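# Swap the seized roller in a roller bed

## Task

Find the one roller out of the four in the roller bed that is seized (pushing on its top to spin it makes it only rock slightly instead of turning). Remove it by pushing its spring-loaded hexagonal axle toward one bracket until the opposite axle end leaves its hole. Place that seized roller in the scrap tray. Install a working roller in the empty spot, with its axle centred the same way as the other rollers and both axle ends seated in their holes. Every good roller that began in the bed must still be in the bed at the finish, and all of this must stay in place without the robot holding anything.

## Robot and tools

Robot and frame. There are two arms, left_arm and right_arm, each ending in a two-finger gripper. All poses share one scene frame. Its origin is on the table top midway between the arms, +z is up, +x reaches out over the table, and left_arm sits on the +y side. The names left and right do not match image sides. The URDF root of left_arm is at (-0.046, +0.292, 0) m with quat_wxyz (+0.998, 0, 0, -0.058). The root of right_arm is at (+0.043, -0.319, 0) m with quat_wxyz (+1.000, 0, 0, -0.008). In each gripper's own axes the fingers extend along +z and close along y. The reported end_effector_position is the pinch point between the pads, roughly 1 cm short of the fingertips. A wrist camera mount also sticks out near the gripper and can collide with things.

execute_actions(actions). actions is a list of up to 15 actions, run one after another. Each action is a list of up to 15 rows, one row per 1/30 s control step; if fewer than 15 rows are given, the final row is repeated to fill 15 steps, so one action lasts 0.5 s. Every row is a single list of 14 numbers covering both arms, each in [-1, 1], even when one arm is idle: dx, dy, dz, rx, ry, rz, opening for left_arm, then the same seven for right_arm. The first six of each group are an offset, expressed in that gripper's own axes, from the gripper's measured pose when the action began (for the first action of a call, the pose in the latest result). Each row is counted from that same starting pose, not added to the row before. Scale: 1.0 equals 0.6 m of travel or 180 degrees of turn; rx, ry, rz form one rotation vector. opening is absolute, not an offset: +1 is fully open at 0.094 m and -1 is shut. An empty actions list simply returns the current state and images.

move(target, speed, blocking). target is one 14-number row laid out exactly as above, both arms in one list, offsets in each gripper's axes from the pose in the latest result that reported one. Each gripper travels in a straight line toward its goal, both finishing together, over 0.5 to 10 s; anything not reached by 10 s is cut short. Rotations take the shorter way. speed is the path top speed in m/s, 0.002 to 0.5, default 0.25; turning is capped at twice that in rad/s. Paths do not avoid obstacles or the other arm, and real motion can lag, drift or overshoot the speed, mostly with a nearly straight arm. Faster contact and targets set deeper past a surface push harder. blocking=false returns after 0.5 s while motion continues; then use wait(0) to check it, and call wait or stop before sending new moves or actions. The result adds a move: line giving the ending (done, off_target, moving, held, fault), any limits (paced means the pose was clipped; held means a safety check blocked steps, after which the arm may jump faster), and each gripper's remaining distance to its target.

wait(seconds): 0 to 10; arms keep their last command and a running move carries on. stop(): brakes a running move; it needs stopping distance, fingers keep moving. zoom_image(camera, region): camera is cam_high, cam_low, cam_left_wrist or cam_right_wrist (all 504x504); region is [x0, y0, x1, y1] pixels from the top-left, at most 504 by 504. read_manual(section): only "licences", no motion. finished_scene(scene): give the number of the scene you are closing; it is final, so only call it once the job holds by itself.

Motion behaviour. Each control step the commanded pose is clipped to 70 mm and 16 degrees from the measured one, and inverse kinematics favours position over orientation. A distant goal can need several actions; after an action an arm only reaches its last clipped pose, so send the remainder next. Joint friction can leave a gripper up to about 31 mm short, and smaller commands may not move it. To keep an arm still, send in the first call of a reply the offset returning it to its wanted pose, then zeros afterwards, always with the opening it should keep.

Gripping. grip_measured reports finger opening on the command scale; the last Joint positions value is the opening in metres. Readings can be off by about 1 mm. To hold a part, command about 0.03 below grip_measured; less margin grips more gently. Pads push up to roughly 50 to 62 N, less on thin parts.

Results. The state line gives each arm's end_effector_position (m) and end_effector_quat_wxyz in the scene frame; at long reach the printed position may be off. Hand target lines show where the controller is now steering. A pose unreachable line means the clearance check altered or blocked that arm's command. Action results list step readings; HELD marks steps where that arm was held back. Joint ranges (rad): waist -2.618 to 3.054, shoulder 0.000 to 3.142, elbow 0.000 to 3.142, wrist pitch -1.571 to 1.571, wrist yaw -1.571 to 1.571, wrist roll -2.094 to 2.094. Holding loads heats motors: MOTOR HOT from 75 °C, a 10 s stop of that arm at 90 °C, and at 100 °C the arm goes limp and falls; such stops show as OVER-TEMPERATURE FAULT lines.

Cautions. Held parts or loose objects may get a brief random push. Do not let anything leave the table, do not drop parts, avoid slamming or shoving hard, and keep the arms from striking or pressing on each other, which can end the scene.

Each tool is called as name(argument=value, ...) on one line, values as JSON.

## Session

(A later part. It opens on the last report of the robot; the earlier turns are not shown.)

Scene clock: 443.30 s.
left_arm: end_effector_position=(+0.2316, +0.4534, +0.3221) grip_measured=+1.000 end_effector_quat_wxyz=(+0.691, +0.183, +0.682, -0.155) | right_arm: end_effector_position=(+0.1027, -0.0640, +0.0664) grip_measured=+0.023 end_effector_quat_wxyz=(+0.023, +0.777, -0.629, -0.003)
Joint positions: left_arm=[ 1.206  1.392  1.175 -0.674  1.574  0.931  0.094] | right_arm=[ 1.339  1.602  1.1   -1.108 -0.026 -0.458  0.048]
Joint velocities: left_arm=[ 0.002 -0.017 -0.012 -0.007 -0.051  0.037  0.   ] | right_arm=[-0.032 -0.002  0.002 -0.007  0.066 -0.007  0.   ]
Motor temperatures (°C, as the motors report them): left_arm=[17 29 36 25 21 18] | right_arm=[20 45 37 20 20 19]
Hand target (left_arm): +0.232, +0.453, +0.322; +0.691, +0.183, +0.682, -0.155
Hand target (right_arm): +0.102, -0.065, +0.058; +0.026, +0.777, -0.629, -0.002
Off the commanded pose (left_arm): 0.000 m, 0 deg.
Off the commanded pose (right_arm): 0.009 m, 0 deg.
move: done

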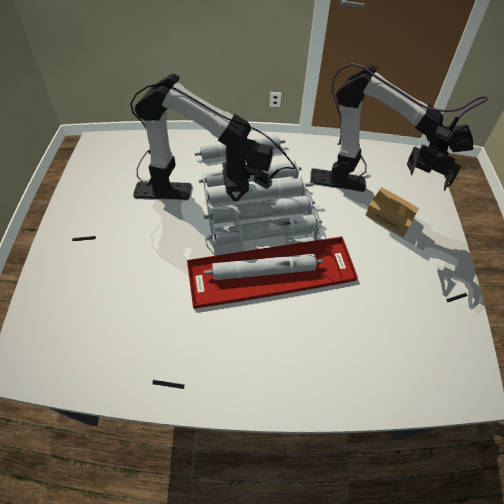

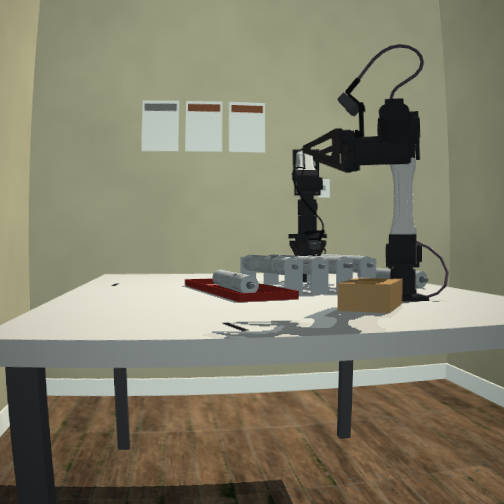

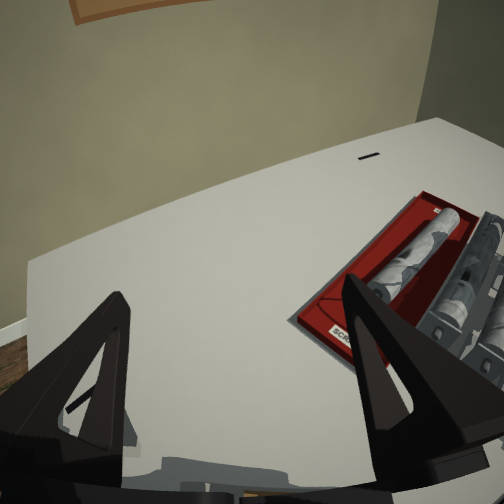

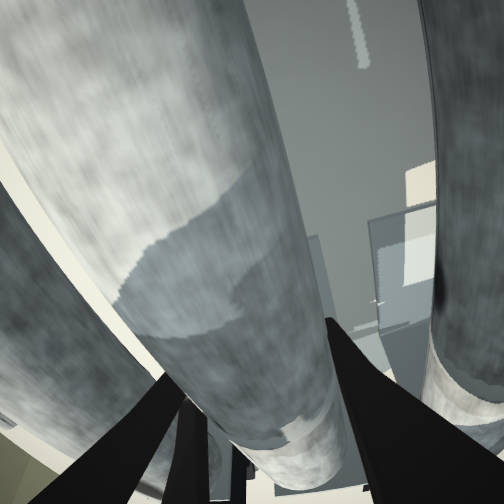

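move(target=[0,0,0,0,0,0,1, 0,0.03,-0.04,0,0,0,-0.1], speed=0.005)

zoom_image(camera="cam_high", region=[180,100,340,260])

Scene clock: 451.90 s.
left_arm: end_effector_position=(+0.2316, +0.4534, +0.3221) grip_measured=+1.000 end_effector_quat_wxyz=(+0.691, +0.183, +0.682, -0.155) | right_arm: end_effector_position=(+0.0967, -0.0656, +0.0721) grip_measured=+0.023 end_effector_quat_wxyz=(+0.018, +0.769, -0.639, +0.013)
Joint positions: left_arm=[ 1.206  1.392  1.175 -0.674  1.574  0.931  0.094] | right_arm=[ 1.381  1.59   1.111 -1.135  0.006 -0.39   0.048]
Joint velocities: left_arm=[-0.012 -0.002  0.007 -0.022  0.051 -0.007  0.   ] | right_arm=[-0.002 -0.002  0.007 -0.022 -0.051 -0.022 -0.001]
Motor temperatures (°C, as the motors report them): left_arm=[17 29 36 25 21 18] | right_arm=[20 44 37 20 20 19]
Hand target (left_arm): +0.232, +0.453, +0.322; +0.691, +0.183, +0.682, -0.155
Hand target (right_arm): +0.086, -0.067, +0.090; +0.023, +0.777, -0.629, -0.003
Off the commanded pose (left_arm): 0.000 m, 0 deg.
Off the commanded pose (right_arm): 0.022 m, 2 deg.
move: off_target (right_arm)

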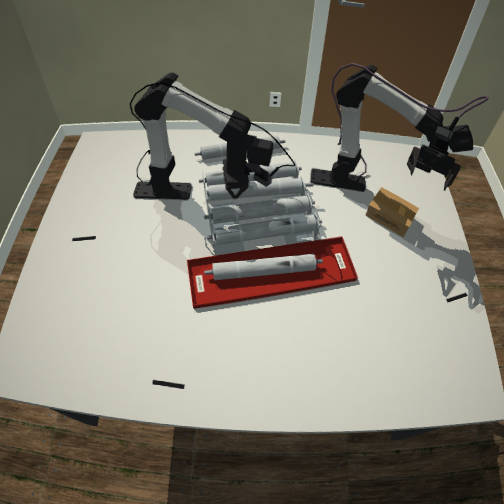

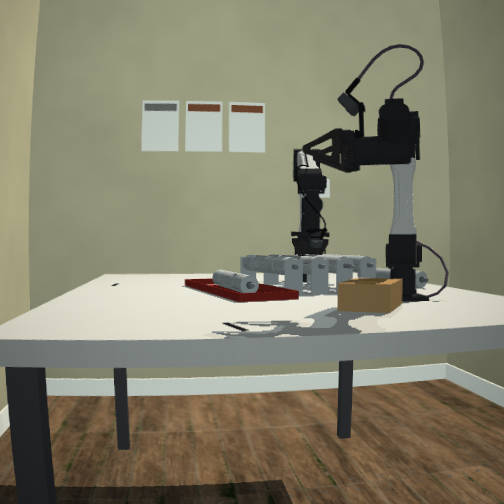

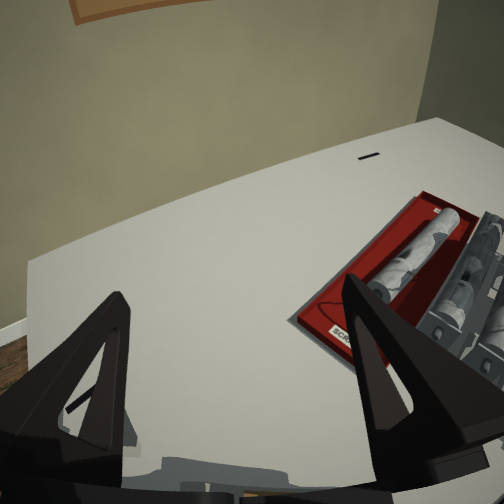

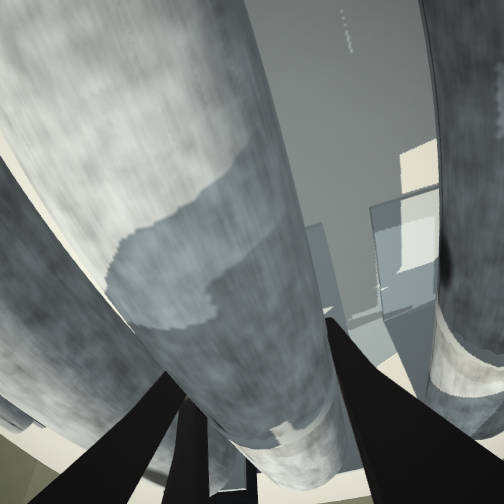

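Region (180, 100, 340, 260) of cam_high's 504x504 image, scaled by 3.150, with more detail than that image has.

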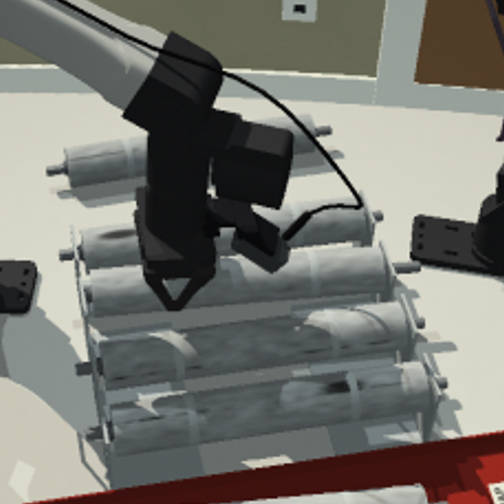

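zoom_image(camera="cam_low", region=[230,220,350,310])

Region (230, 220, 350, 310) of cam_low's 504x504 image, scaled by 4.200, with more detail than that image has; it fills the top 378 rows of this view, and the rest is white.

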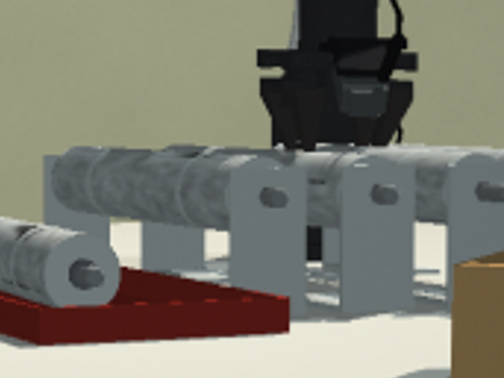

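move(target=[0,0,0,0,0,0,1, 0,-0.06,-0.028,0,0,0,-0.1], speed=0.004)

zoom_image(camera="cam_high", region=[180,100,340,260])

Scene clock: 466.13 s.
left_arm: end_effector_position=(+0.2316, +0.4534, +0.3221) grip_measured=+1.000 end_effector_quat_wxyz=(+0.691, +0.183, +0.682, -0.155) | right_arm: end_effector_position=(+0.1084, -0.0625, +0.0765) grip_measured=+0.023 end_effector_quat_wxyz=(+0.050, +0.781, -0.622, -0.015)
Joint positions: left_arm=[ 1.206  1.392  1.175 -0.674  1.574  0.931  0.094] | right_arm=[ 1.294  1.643  1.181 -1.19  -0.064 -0.521  0.048]
Joint velocities: left_arm=[ 0.007  0.002 -0.002 -0.051  0.022 -0.007  0.   ] | right_arm=[ 0.012 -0.012 -0.002 -0.007 -0.051  0.051 -0.001]
Motor temperatures (°C, as the motors report them): left_arm=[17 29 36 25 21 18] | right_arm=[20 44 39 20 20 19]
Hand target (left_arm): +0.232, +0.453, +0.322; +0.691, +0.183, +0.682, -0.155
Hand target (right_arm): +0.131, -0.058, +0.089; +0.017, +0.768, -0.640, +0.011
Off the commanded pose (left_arm): 0.000 m, 0 deg.
Off the commanded pose (right_arm): 0.027 m, 5 deg.
move: off_target (right_arm)

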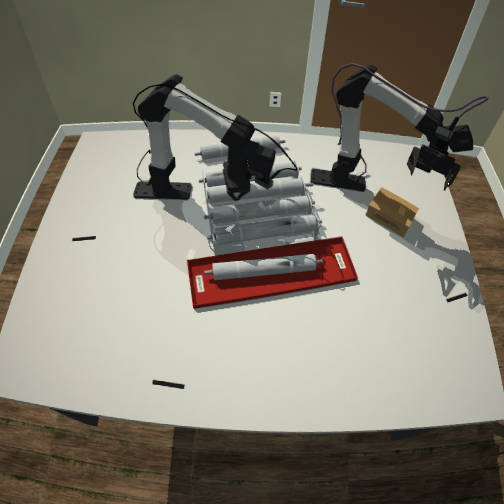

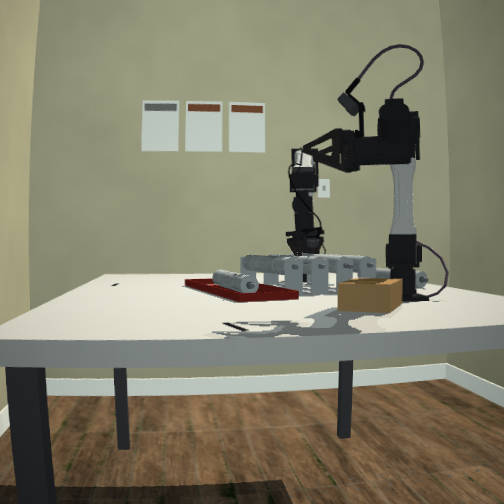

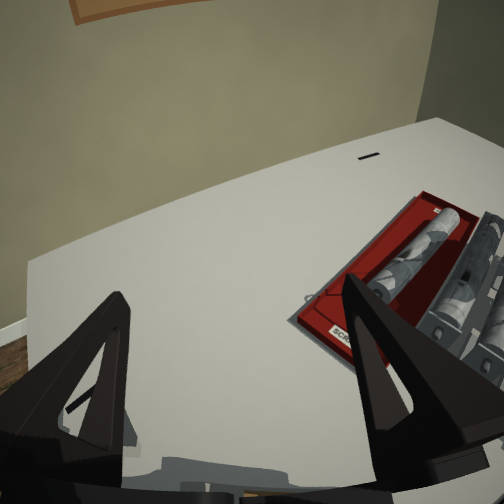

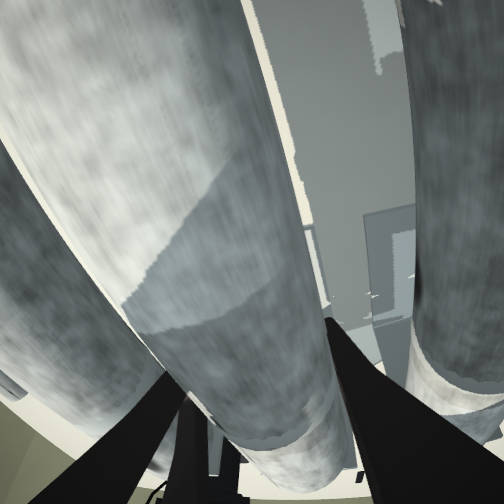

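Region (180, 100, 340, 260) of cam_high's 504x504 image, scaled by 3.150, with more detail than that image has.

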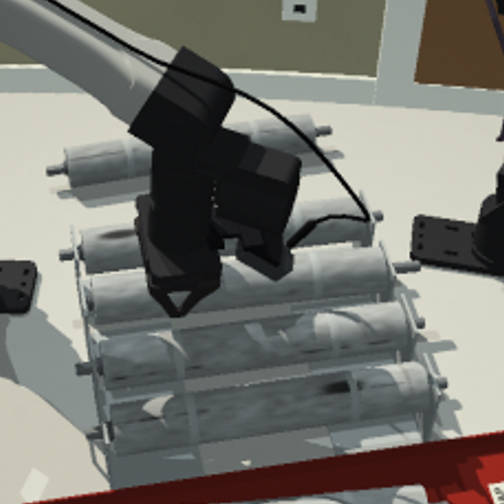

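move(target=[0,0,0,0,0,0,1, 0,-0.01,0.02,0,0,0,-0.1], speed=0.004)

zoom_image(camera="cam_high", region=[180,100,340,260])

Scene clock: 473.27 s.
left_arm: end_effector_position=(+0.2316, +0.4534, +0.3221) grip_measured=+1.000 end_effector_quat_wxyz=(+0.691, +0.183, +0.682, -0.155) | right_arm: end_effector_position=(+0.1084, -0.0623, +0.0732) grip_measured=+0.023 end_effector_quat_wxyz=(+0.050, +0.783, -0.619, -0.018)
Joint positions: left_arm=[ 1.206  1.392  1.175 -0.674  1.574  0.931  0.094] | right_arm=[ 1.291  1.645  1.169 -1.175 -0.071 -0.533  0.048]
Joint velocities: left_arm=[-0.022 -0.002 -0.002 -0.022 -0.007 -0.022  0.   ] | right_arm=[ 0.002 -0.002 -0.002  0.007 -0.007  0.051 -0.   ]
Motor temperatures (°C, as the motors report them): left_arm=[17 29 36 25 21 18] | right_arm=[20 43 39 20 20 19]
Hand target (left_arm): +0.232, +0.453, +0.322; +0.691, +0.183, +0.682, -0.155
Hand target (right_arm): +0.113, -0.062, +0.064; +0.050, +0.781, -0.622, -0.015
Off the commanded pose (left_arm): 0.000 m, 0 deg.
Off the commanded pose (right_arm): 0.010 m, 1 deg.
move: done

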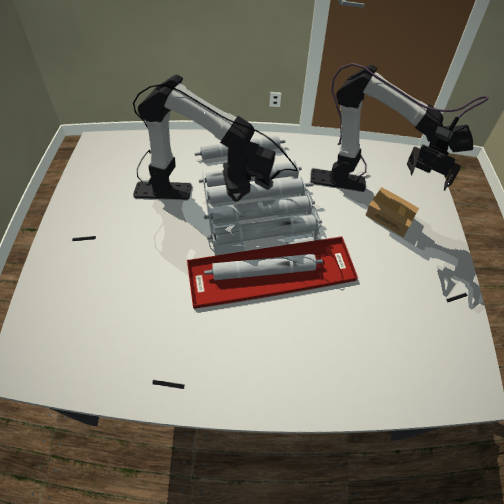

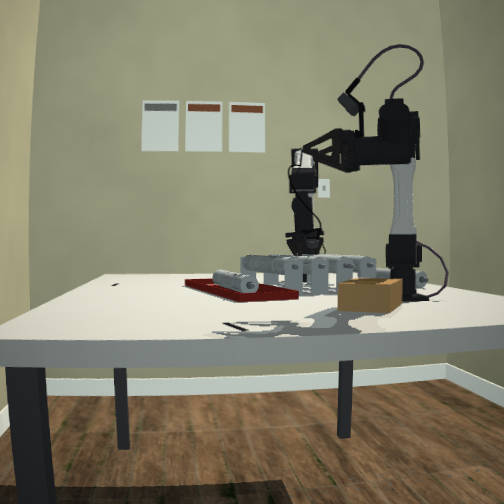

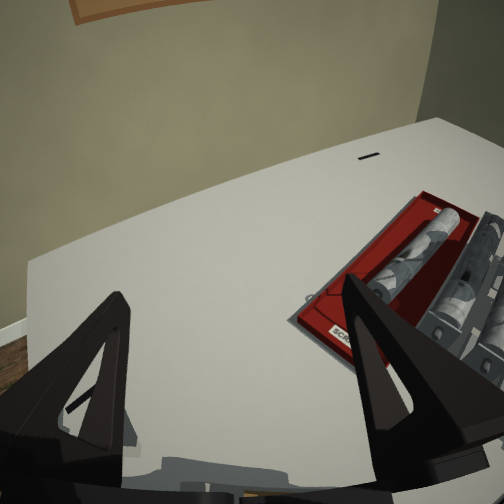

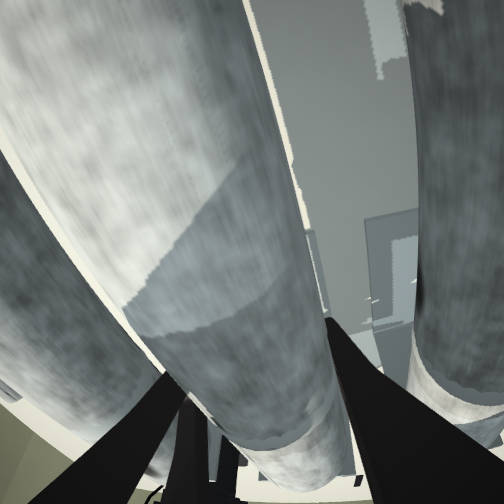

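Region (180, 100, 340, 260) of cam_high's 504x504 image, scaled by 3.150, with more detail than that image has.

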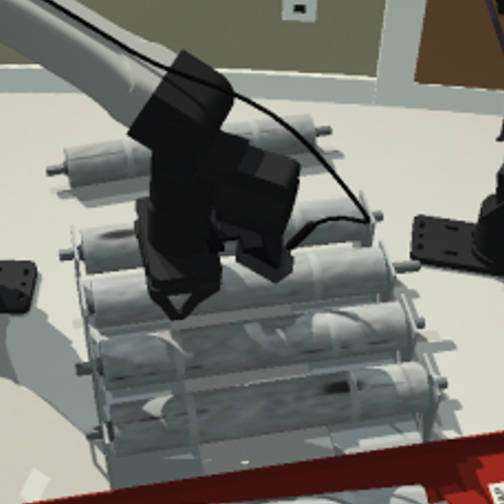

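move(target=[0,0,0,0,0,0,1, 0,-0.01,0.024,0,0,0,-0.1], speed=0.003)

zoom_image(camera="cam_high", region=[180,100,340,260])

Scene clock: 481.03 s.
left_arm: end_effector_position=(+0.2316, +0.4534, +0.3221) grip_measured=+1.000 end_effector_quat_wxyz=(+0.691, +0.183, +0.682, -0.155) | right_arm: end_effector_position=(+0.1090, -0.0624, +0.0710) grip_measured=+0.023 end_effector_quat_wxyz=(+0.051, +0.785, -0.618, -0.020)
Joint positions: left_arm=[ 1.206  1.392  1.175 -0.674  1.574  0.931  0.094] | right_arm=[ 1.286  1.647  1.162 -1.166 -0.074 -0.541  0.048]
Joint velocities: left_arm=[ 0.017  0.007  0.007  0.037  0.037 -0.066  0.   ] | right_arm=[ 0.032 -0.007 -0.007 -0.007 -0.022 -0.037  0.   ]
Motor temperatures (°C, as the motors report them): left_arm=[17 29 36 25 21 18] | right_arm=[20 43 38 20 20 19]
Hand target (left_arm): +0.232, +0.453, +0.322; +0.691, +0.183, +0.682, -0.155
Hand target (right_arm): +0.113, -0.062, +0.059; +0.051, +0.783, -0.619, -0.018
Off the commanded pose (left_arm): 0.000 m, 0 deg.
Off the commanded pose (right_arm): 0.013 m, 0 deg.
move: off_target (right_arm)

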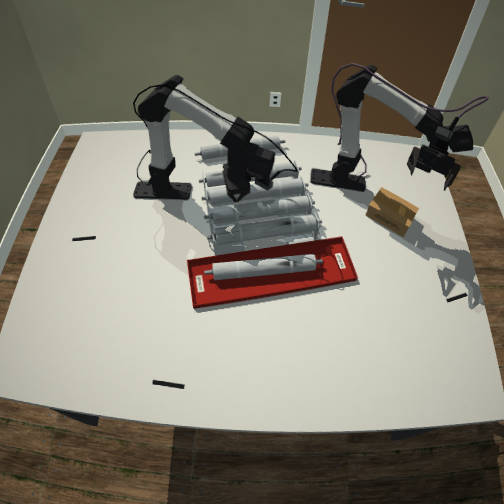

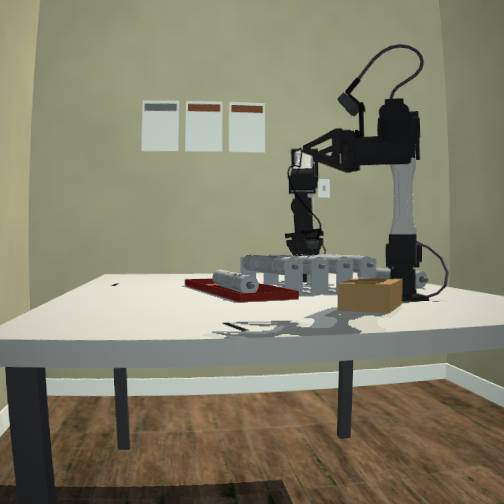

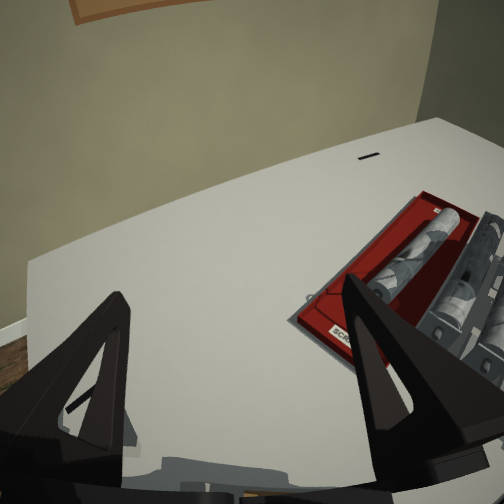

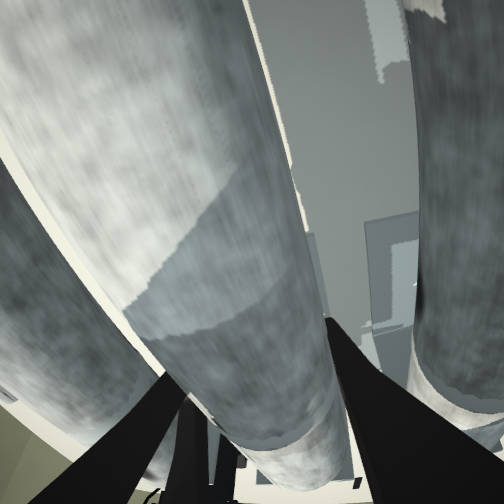

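Region (180, 100, 340, 260) of cam_high's 504x504 image, scaled by 3.150, with more detail than that image has.

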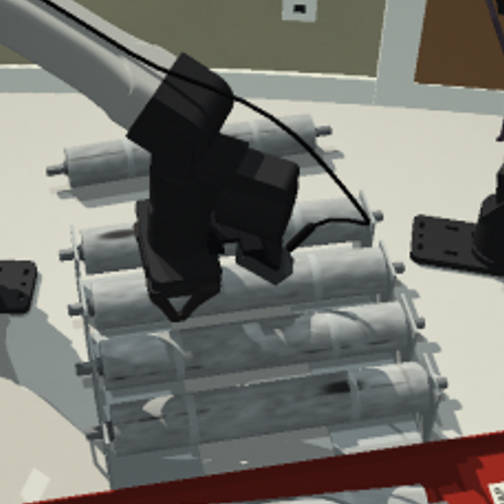

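Snapped in.

move(target=[0,0,0,0,0,0,1, 0,0,0,0,0,0,0.3])

move(target=[0,0,0,0,0,0,1, 0,0,-0.2,0,0,0,0.3], speed=0.1)

zoom_image(camera="cam_high", region=[180,100,340,260])

Scene clock: 484.43 s.
left_arm: end_effector_position=(+0.2316, +0.4534, +0.3221) grip_measured=+1.000 end_effector_quat_wxyz=(+0.691, +0.183, +0.682, -0.155) | right_arm: end_effector_position=(+0.1089, -0.0626, +0.0711) grip_measured=+0.298 end_effector_quat_wxyz=(+0.051, +0.785, -0.617, -0.020)
Joint positions: left_arm=[ 1.206  1.392  1.175 -0.674  1.574  0.931  0.094] | right_arm=[ 1.286  1.647  1.162 -1.167 -0.075 -0.542  0.061]
Joint velocities: left_arm=[-0.007 -0.002  0.017  0.007 -0.051  0.007  0.   ] | right_arm=[-0.012 -0.012 -0.012  0.037 -0.051  0.066  0.   ]
Motor temperatures (°C, as the motors report them): left_arm=[17 29 36 25 21 18] | right_arm=[20 42 38 20 20 19]
Hand target (left_arm): +0.232, +0.453, +0.322; +0.691, +0.183, +0.682, -0.155
Hand target (right_arm): +0.109, -0.062, +0.071; +0.051, +0.785, -0.617, -0.020
Off the commanded pose (left_arm): 0.000 m, 0 deg.
Off the commanded pose (right_arm): 0.000 m, 0 deg.
move: done

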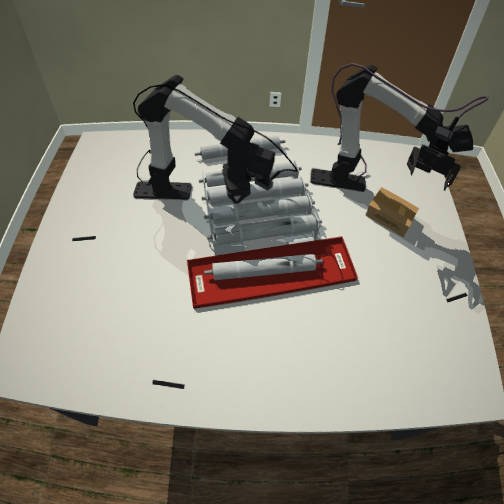

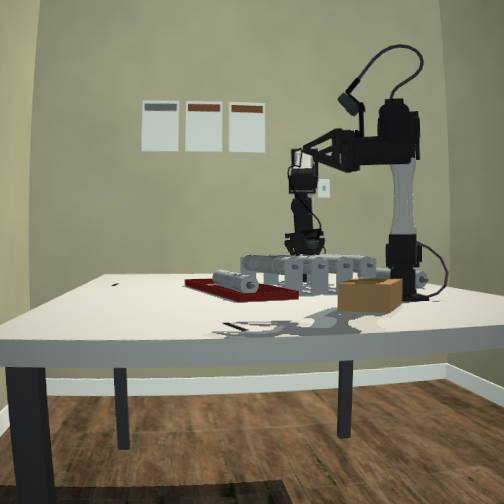

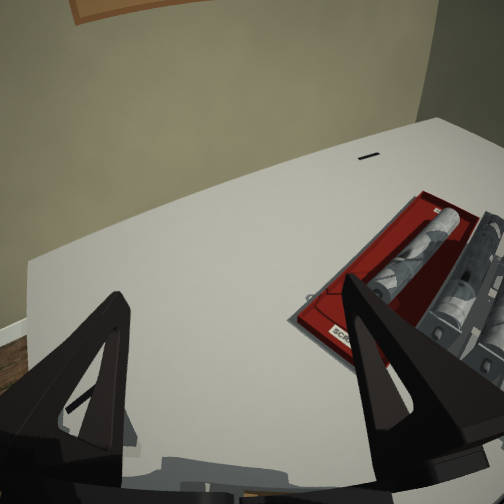

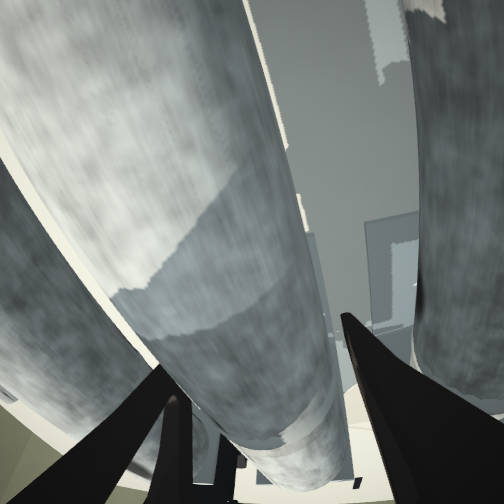

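Scene clock: 486.03 s.
left_arm: end_effector_position=(+0.2316, +0.4534, +0.3221) grip_measured=+1.000 end_effector_quat_wxyz=(+0.691, +0.183, +0.682, -0.155) | right_arm: end_effector_position=(+0.1173, -0.0515, +0.1844) grip_measured=+0.298 end_effector_quat_wxyz=(+0.013, +0.785, -0.618, -0.035)
Joint positions: left_arm=[ 1.206  1.392  1.175 -0.674  1.574  0.931  0.094] | right_arm=[ 1.268  1.613  1.583 -1.541 -0.075 -0.555  0.061]
Joint velocities: left_arm=[ 0.017  0.007 -0.002 -0.037 -0.022 -0.066  0.   ] | right_arm=[ 0.017  0.002 -0.002  0.051 -0.022  0.095 -0.   ]
Motor temperatures (°C, as the motors report them): left_arm=[17 29 36 25 21 18] | right_arm=[20 42 38 20 20 19]
Hand target (left_arm): +0.232, +0.453, +0.322; +0.691, +0.183, +0.682, -0.155
Hand target (right_arm): +0.119, -0.054, +0.190; +0.012, +0.785, -0.619, -0.035
Off the commanded pose (left_arm): 0.000 m, 0 deg.
Off the commanded pose (right_arm): 0.008 m, 5 deg.
joint sent to its limit (right arm) — the command would take joint 4 (wrist pitch) past its lower limit, so that joint was sent only as far as its limit.
move: off_target (right_arm)

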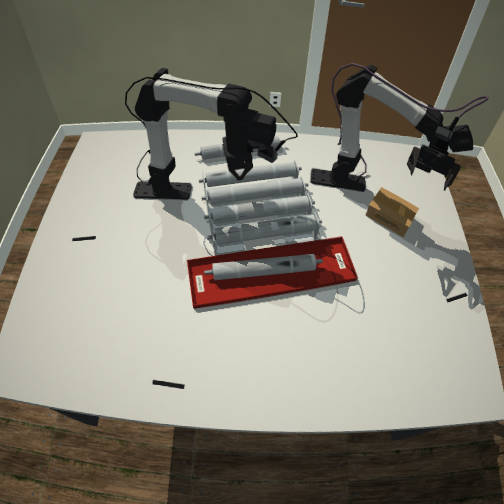

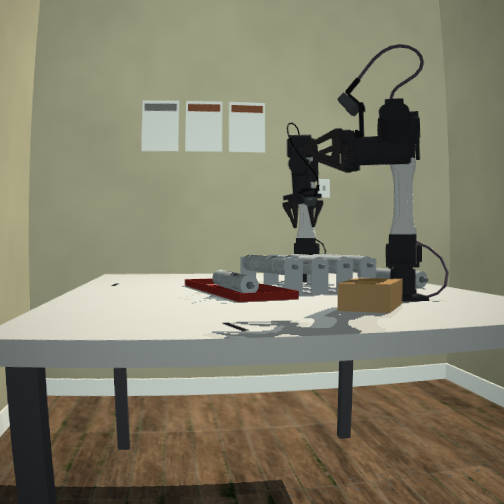

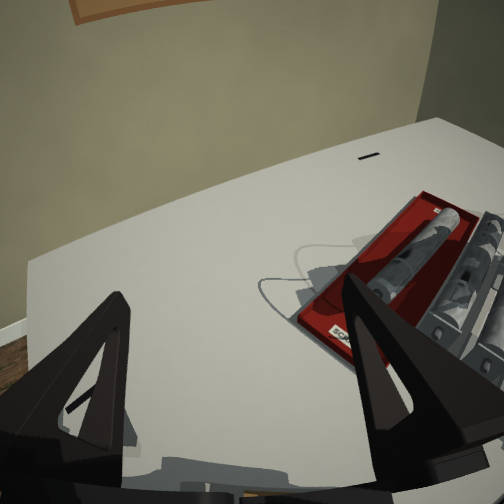

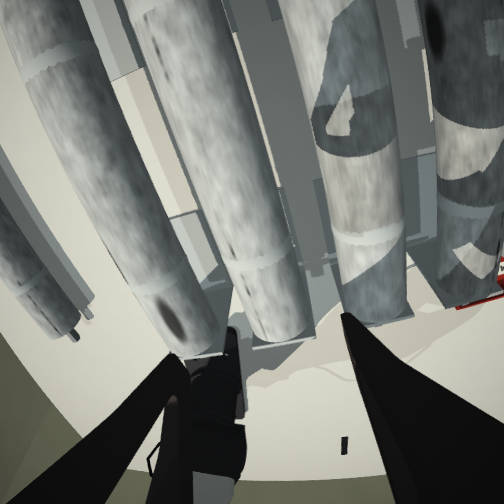

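Region (180, 100, 340, 260) of cam_high's 504x504 image, scaled by 3.150, with more detail than that image has.

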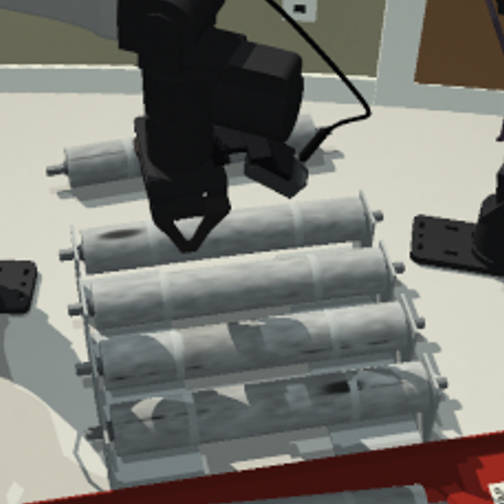

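finished_scene(scene=2)

The scene is finished: the task was done.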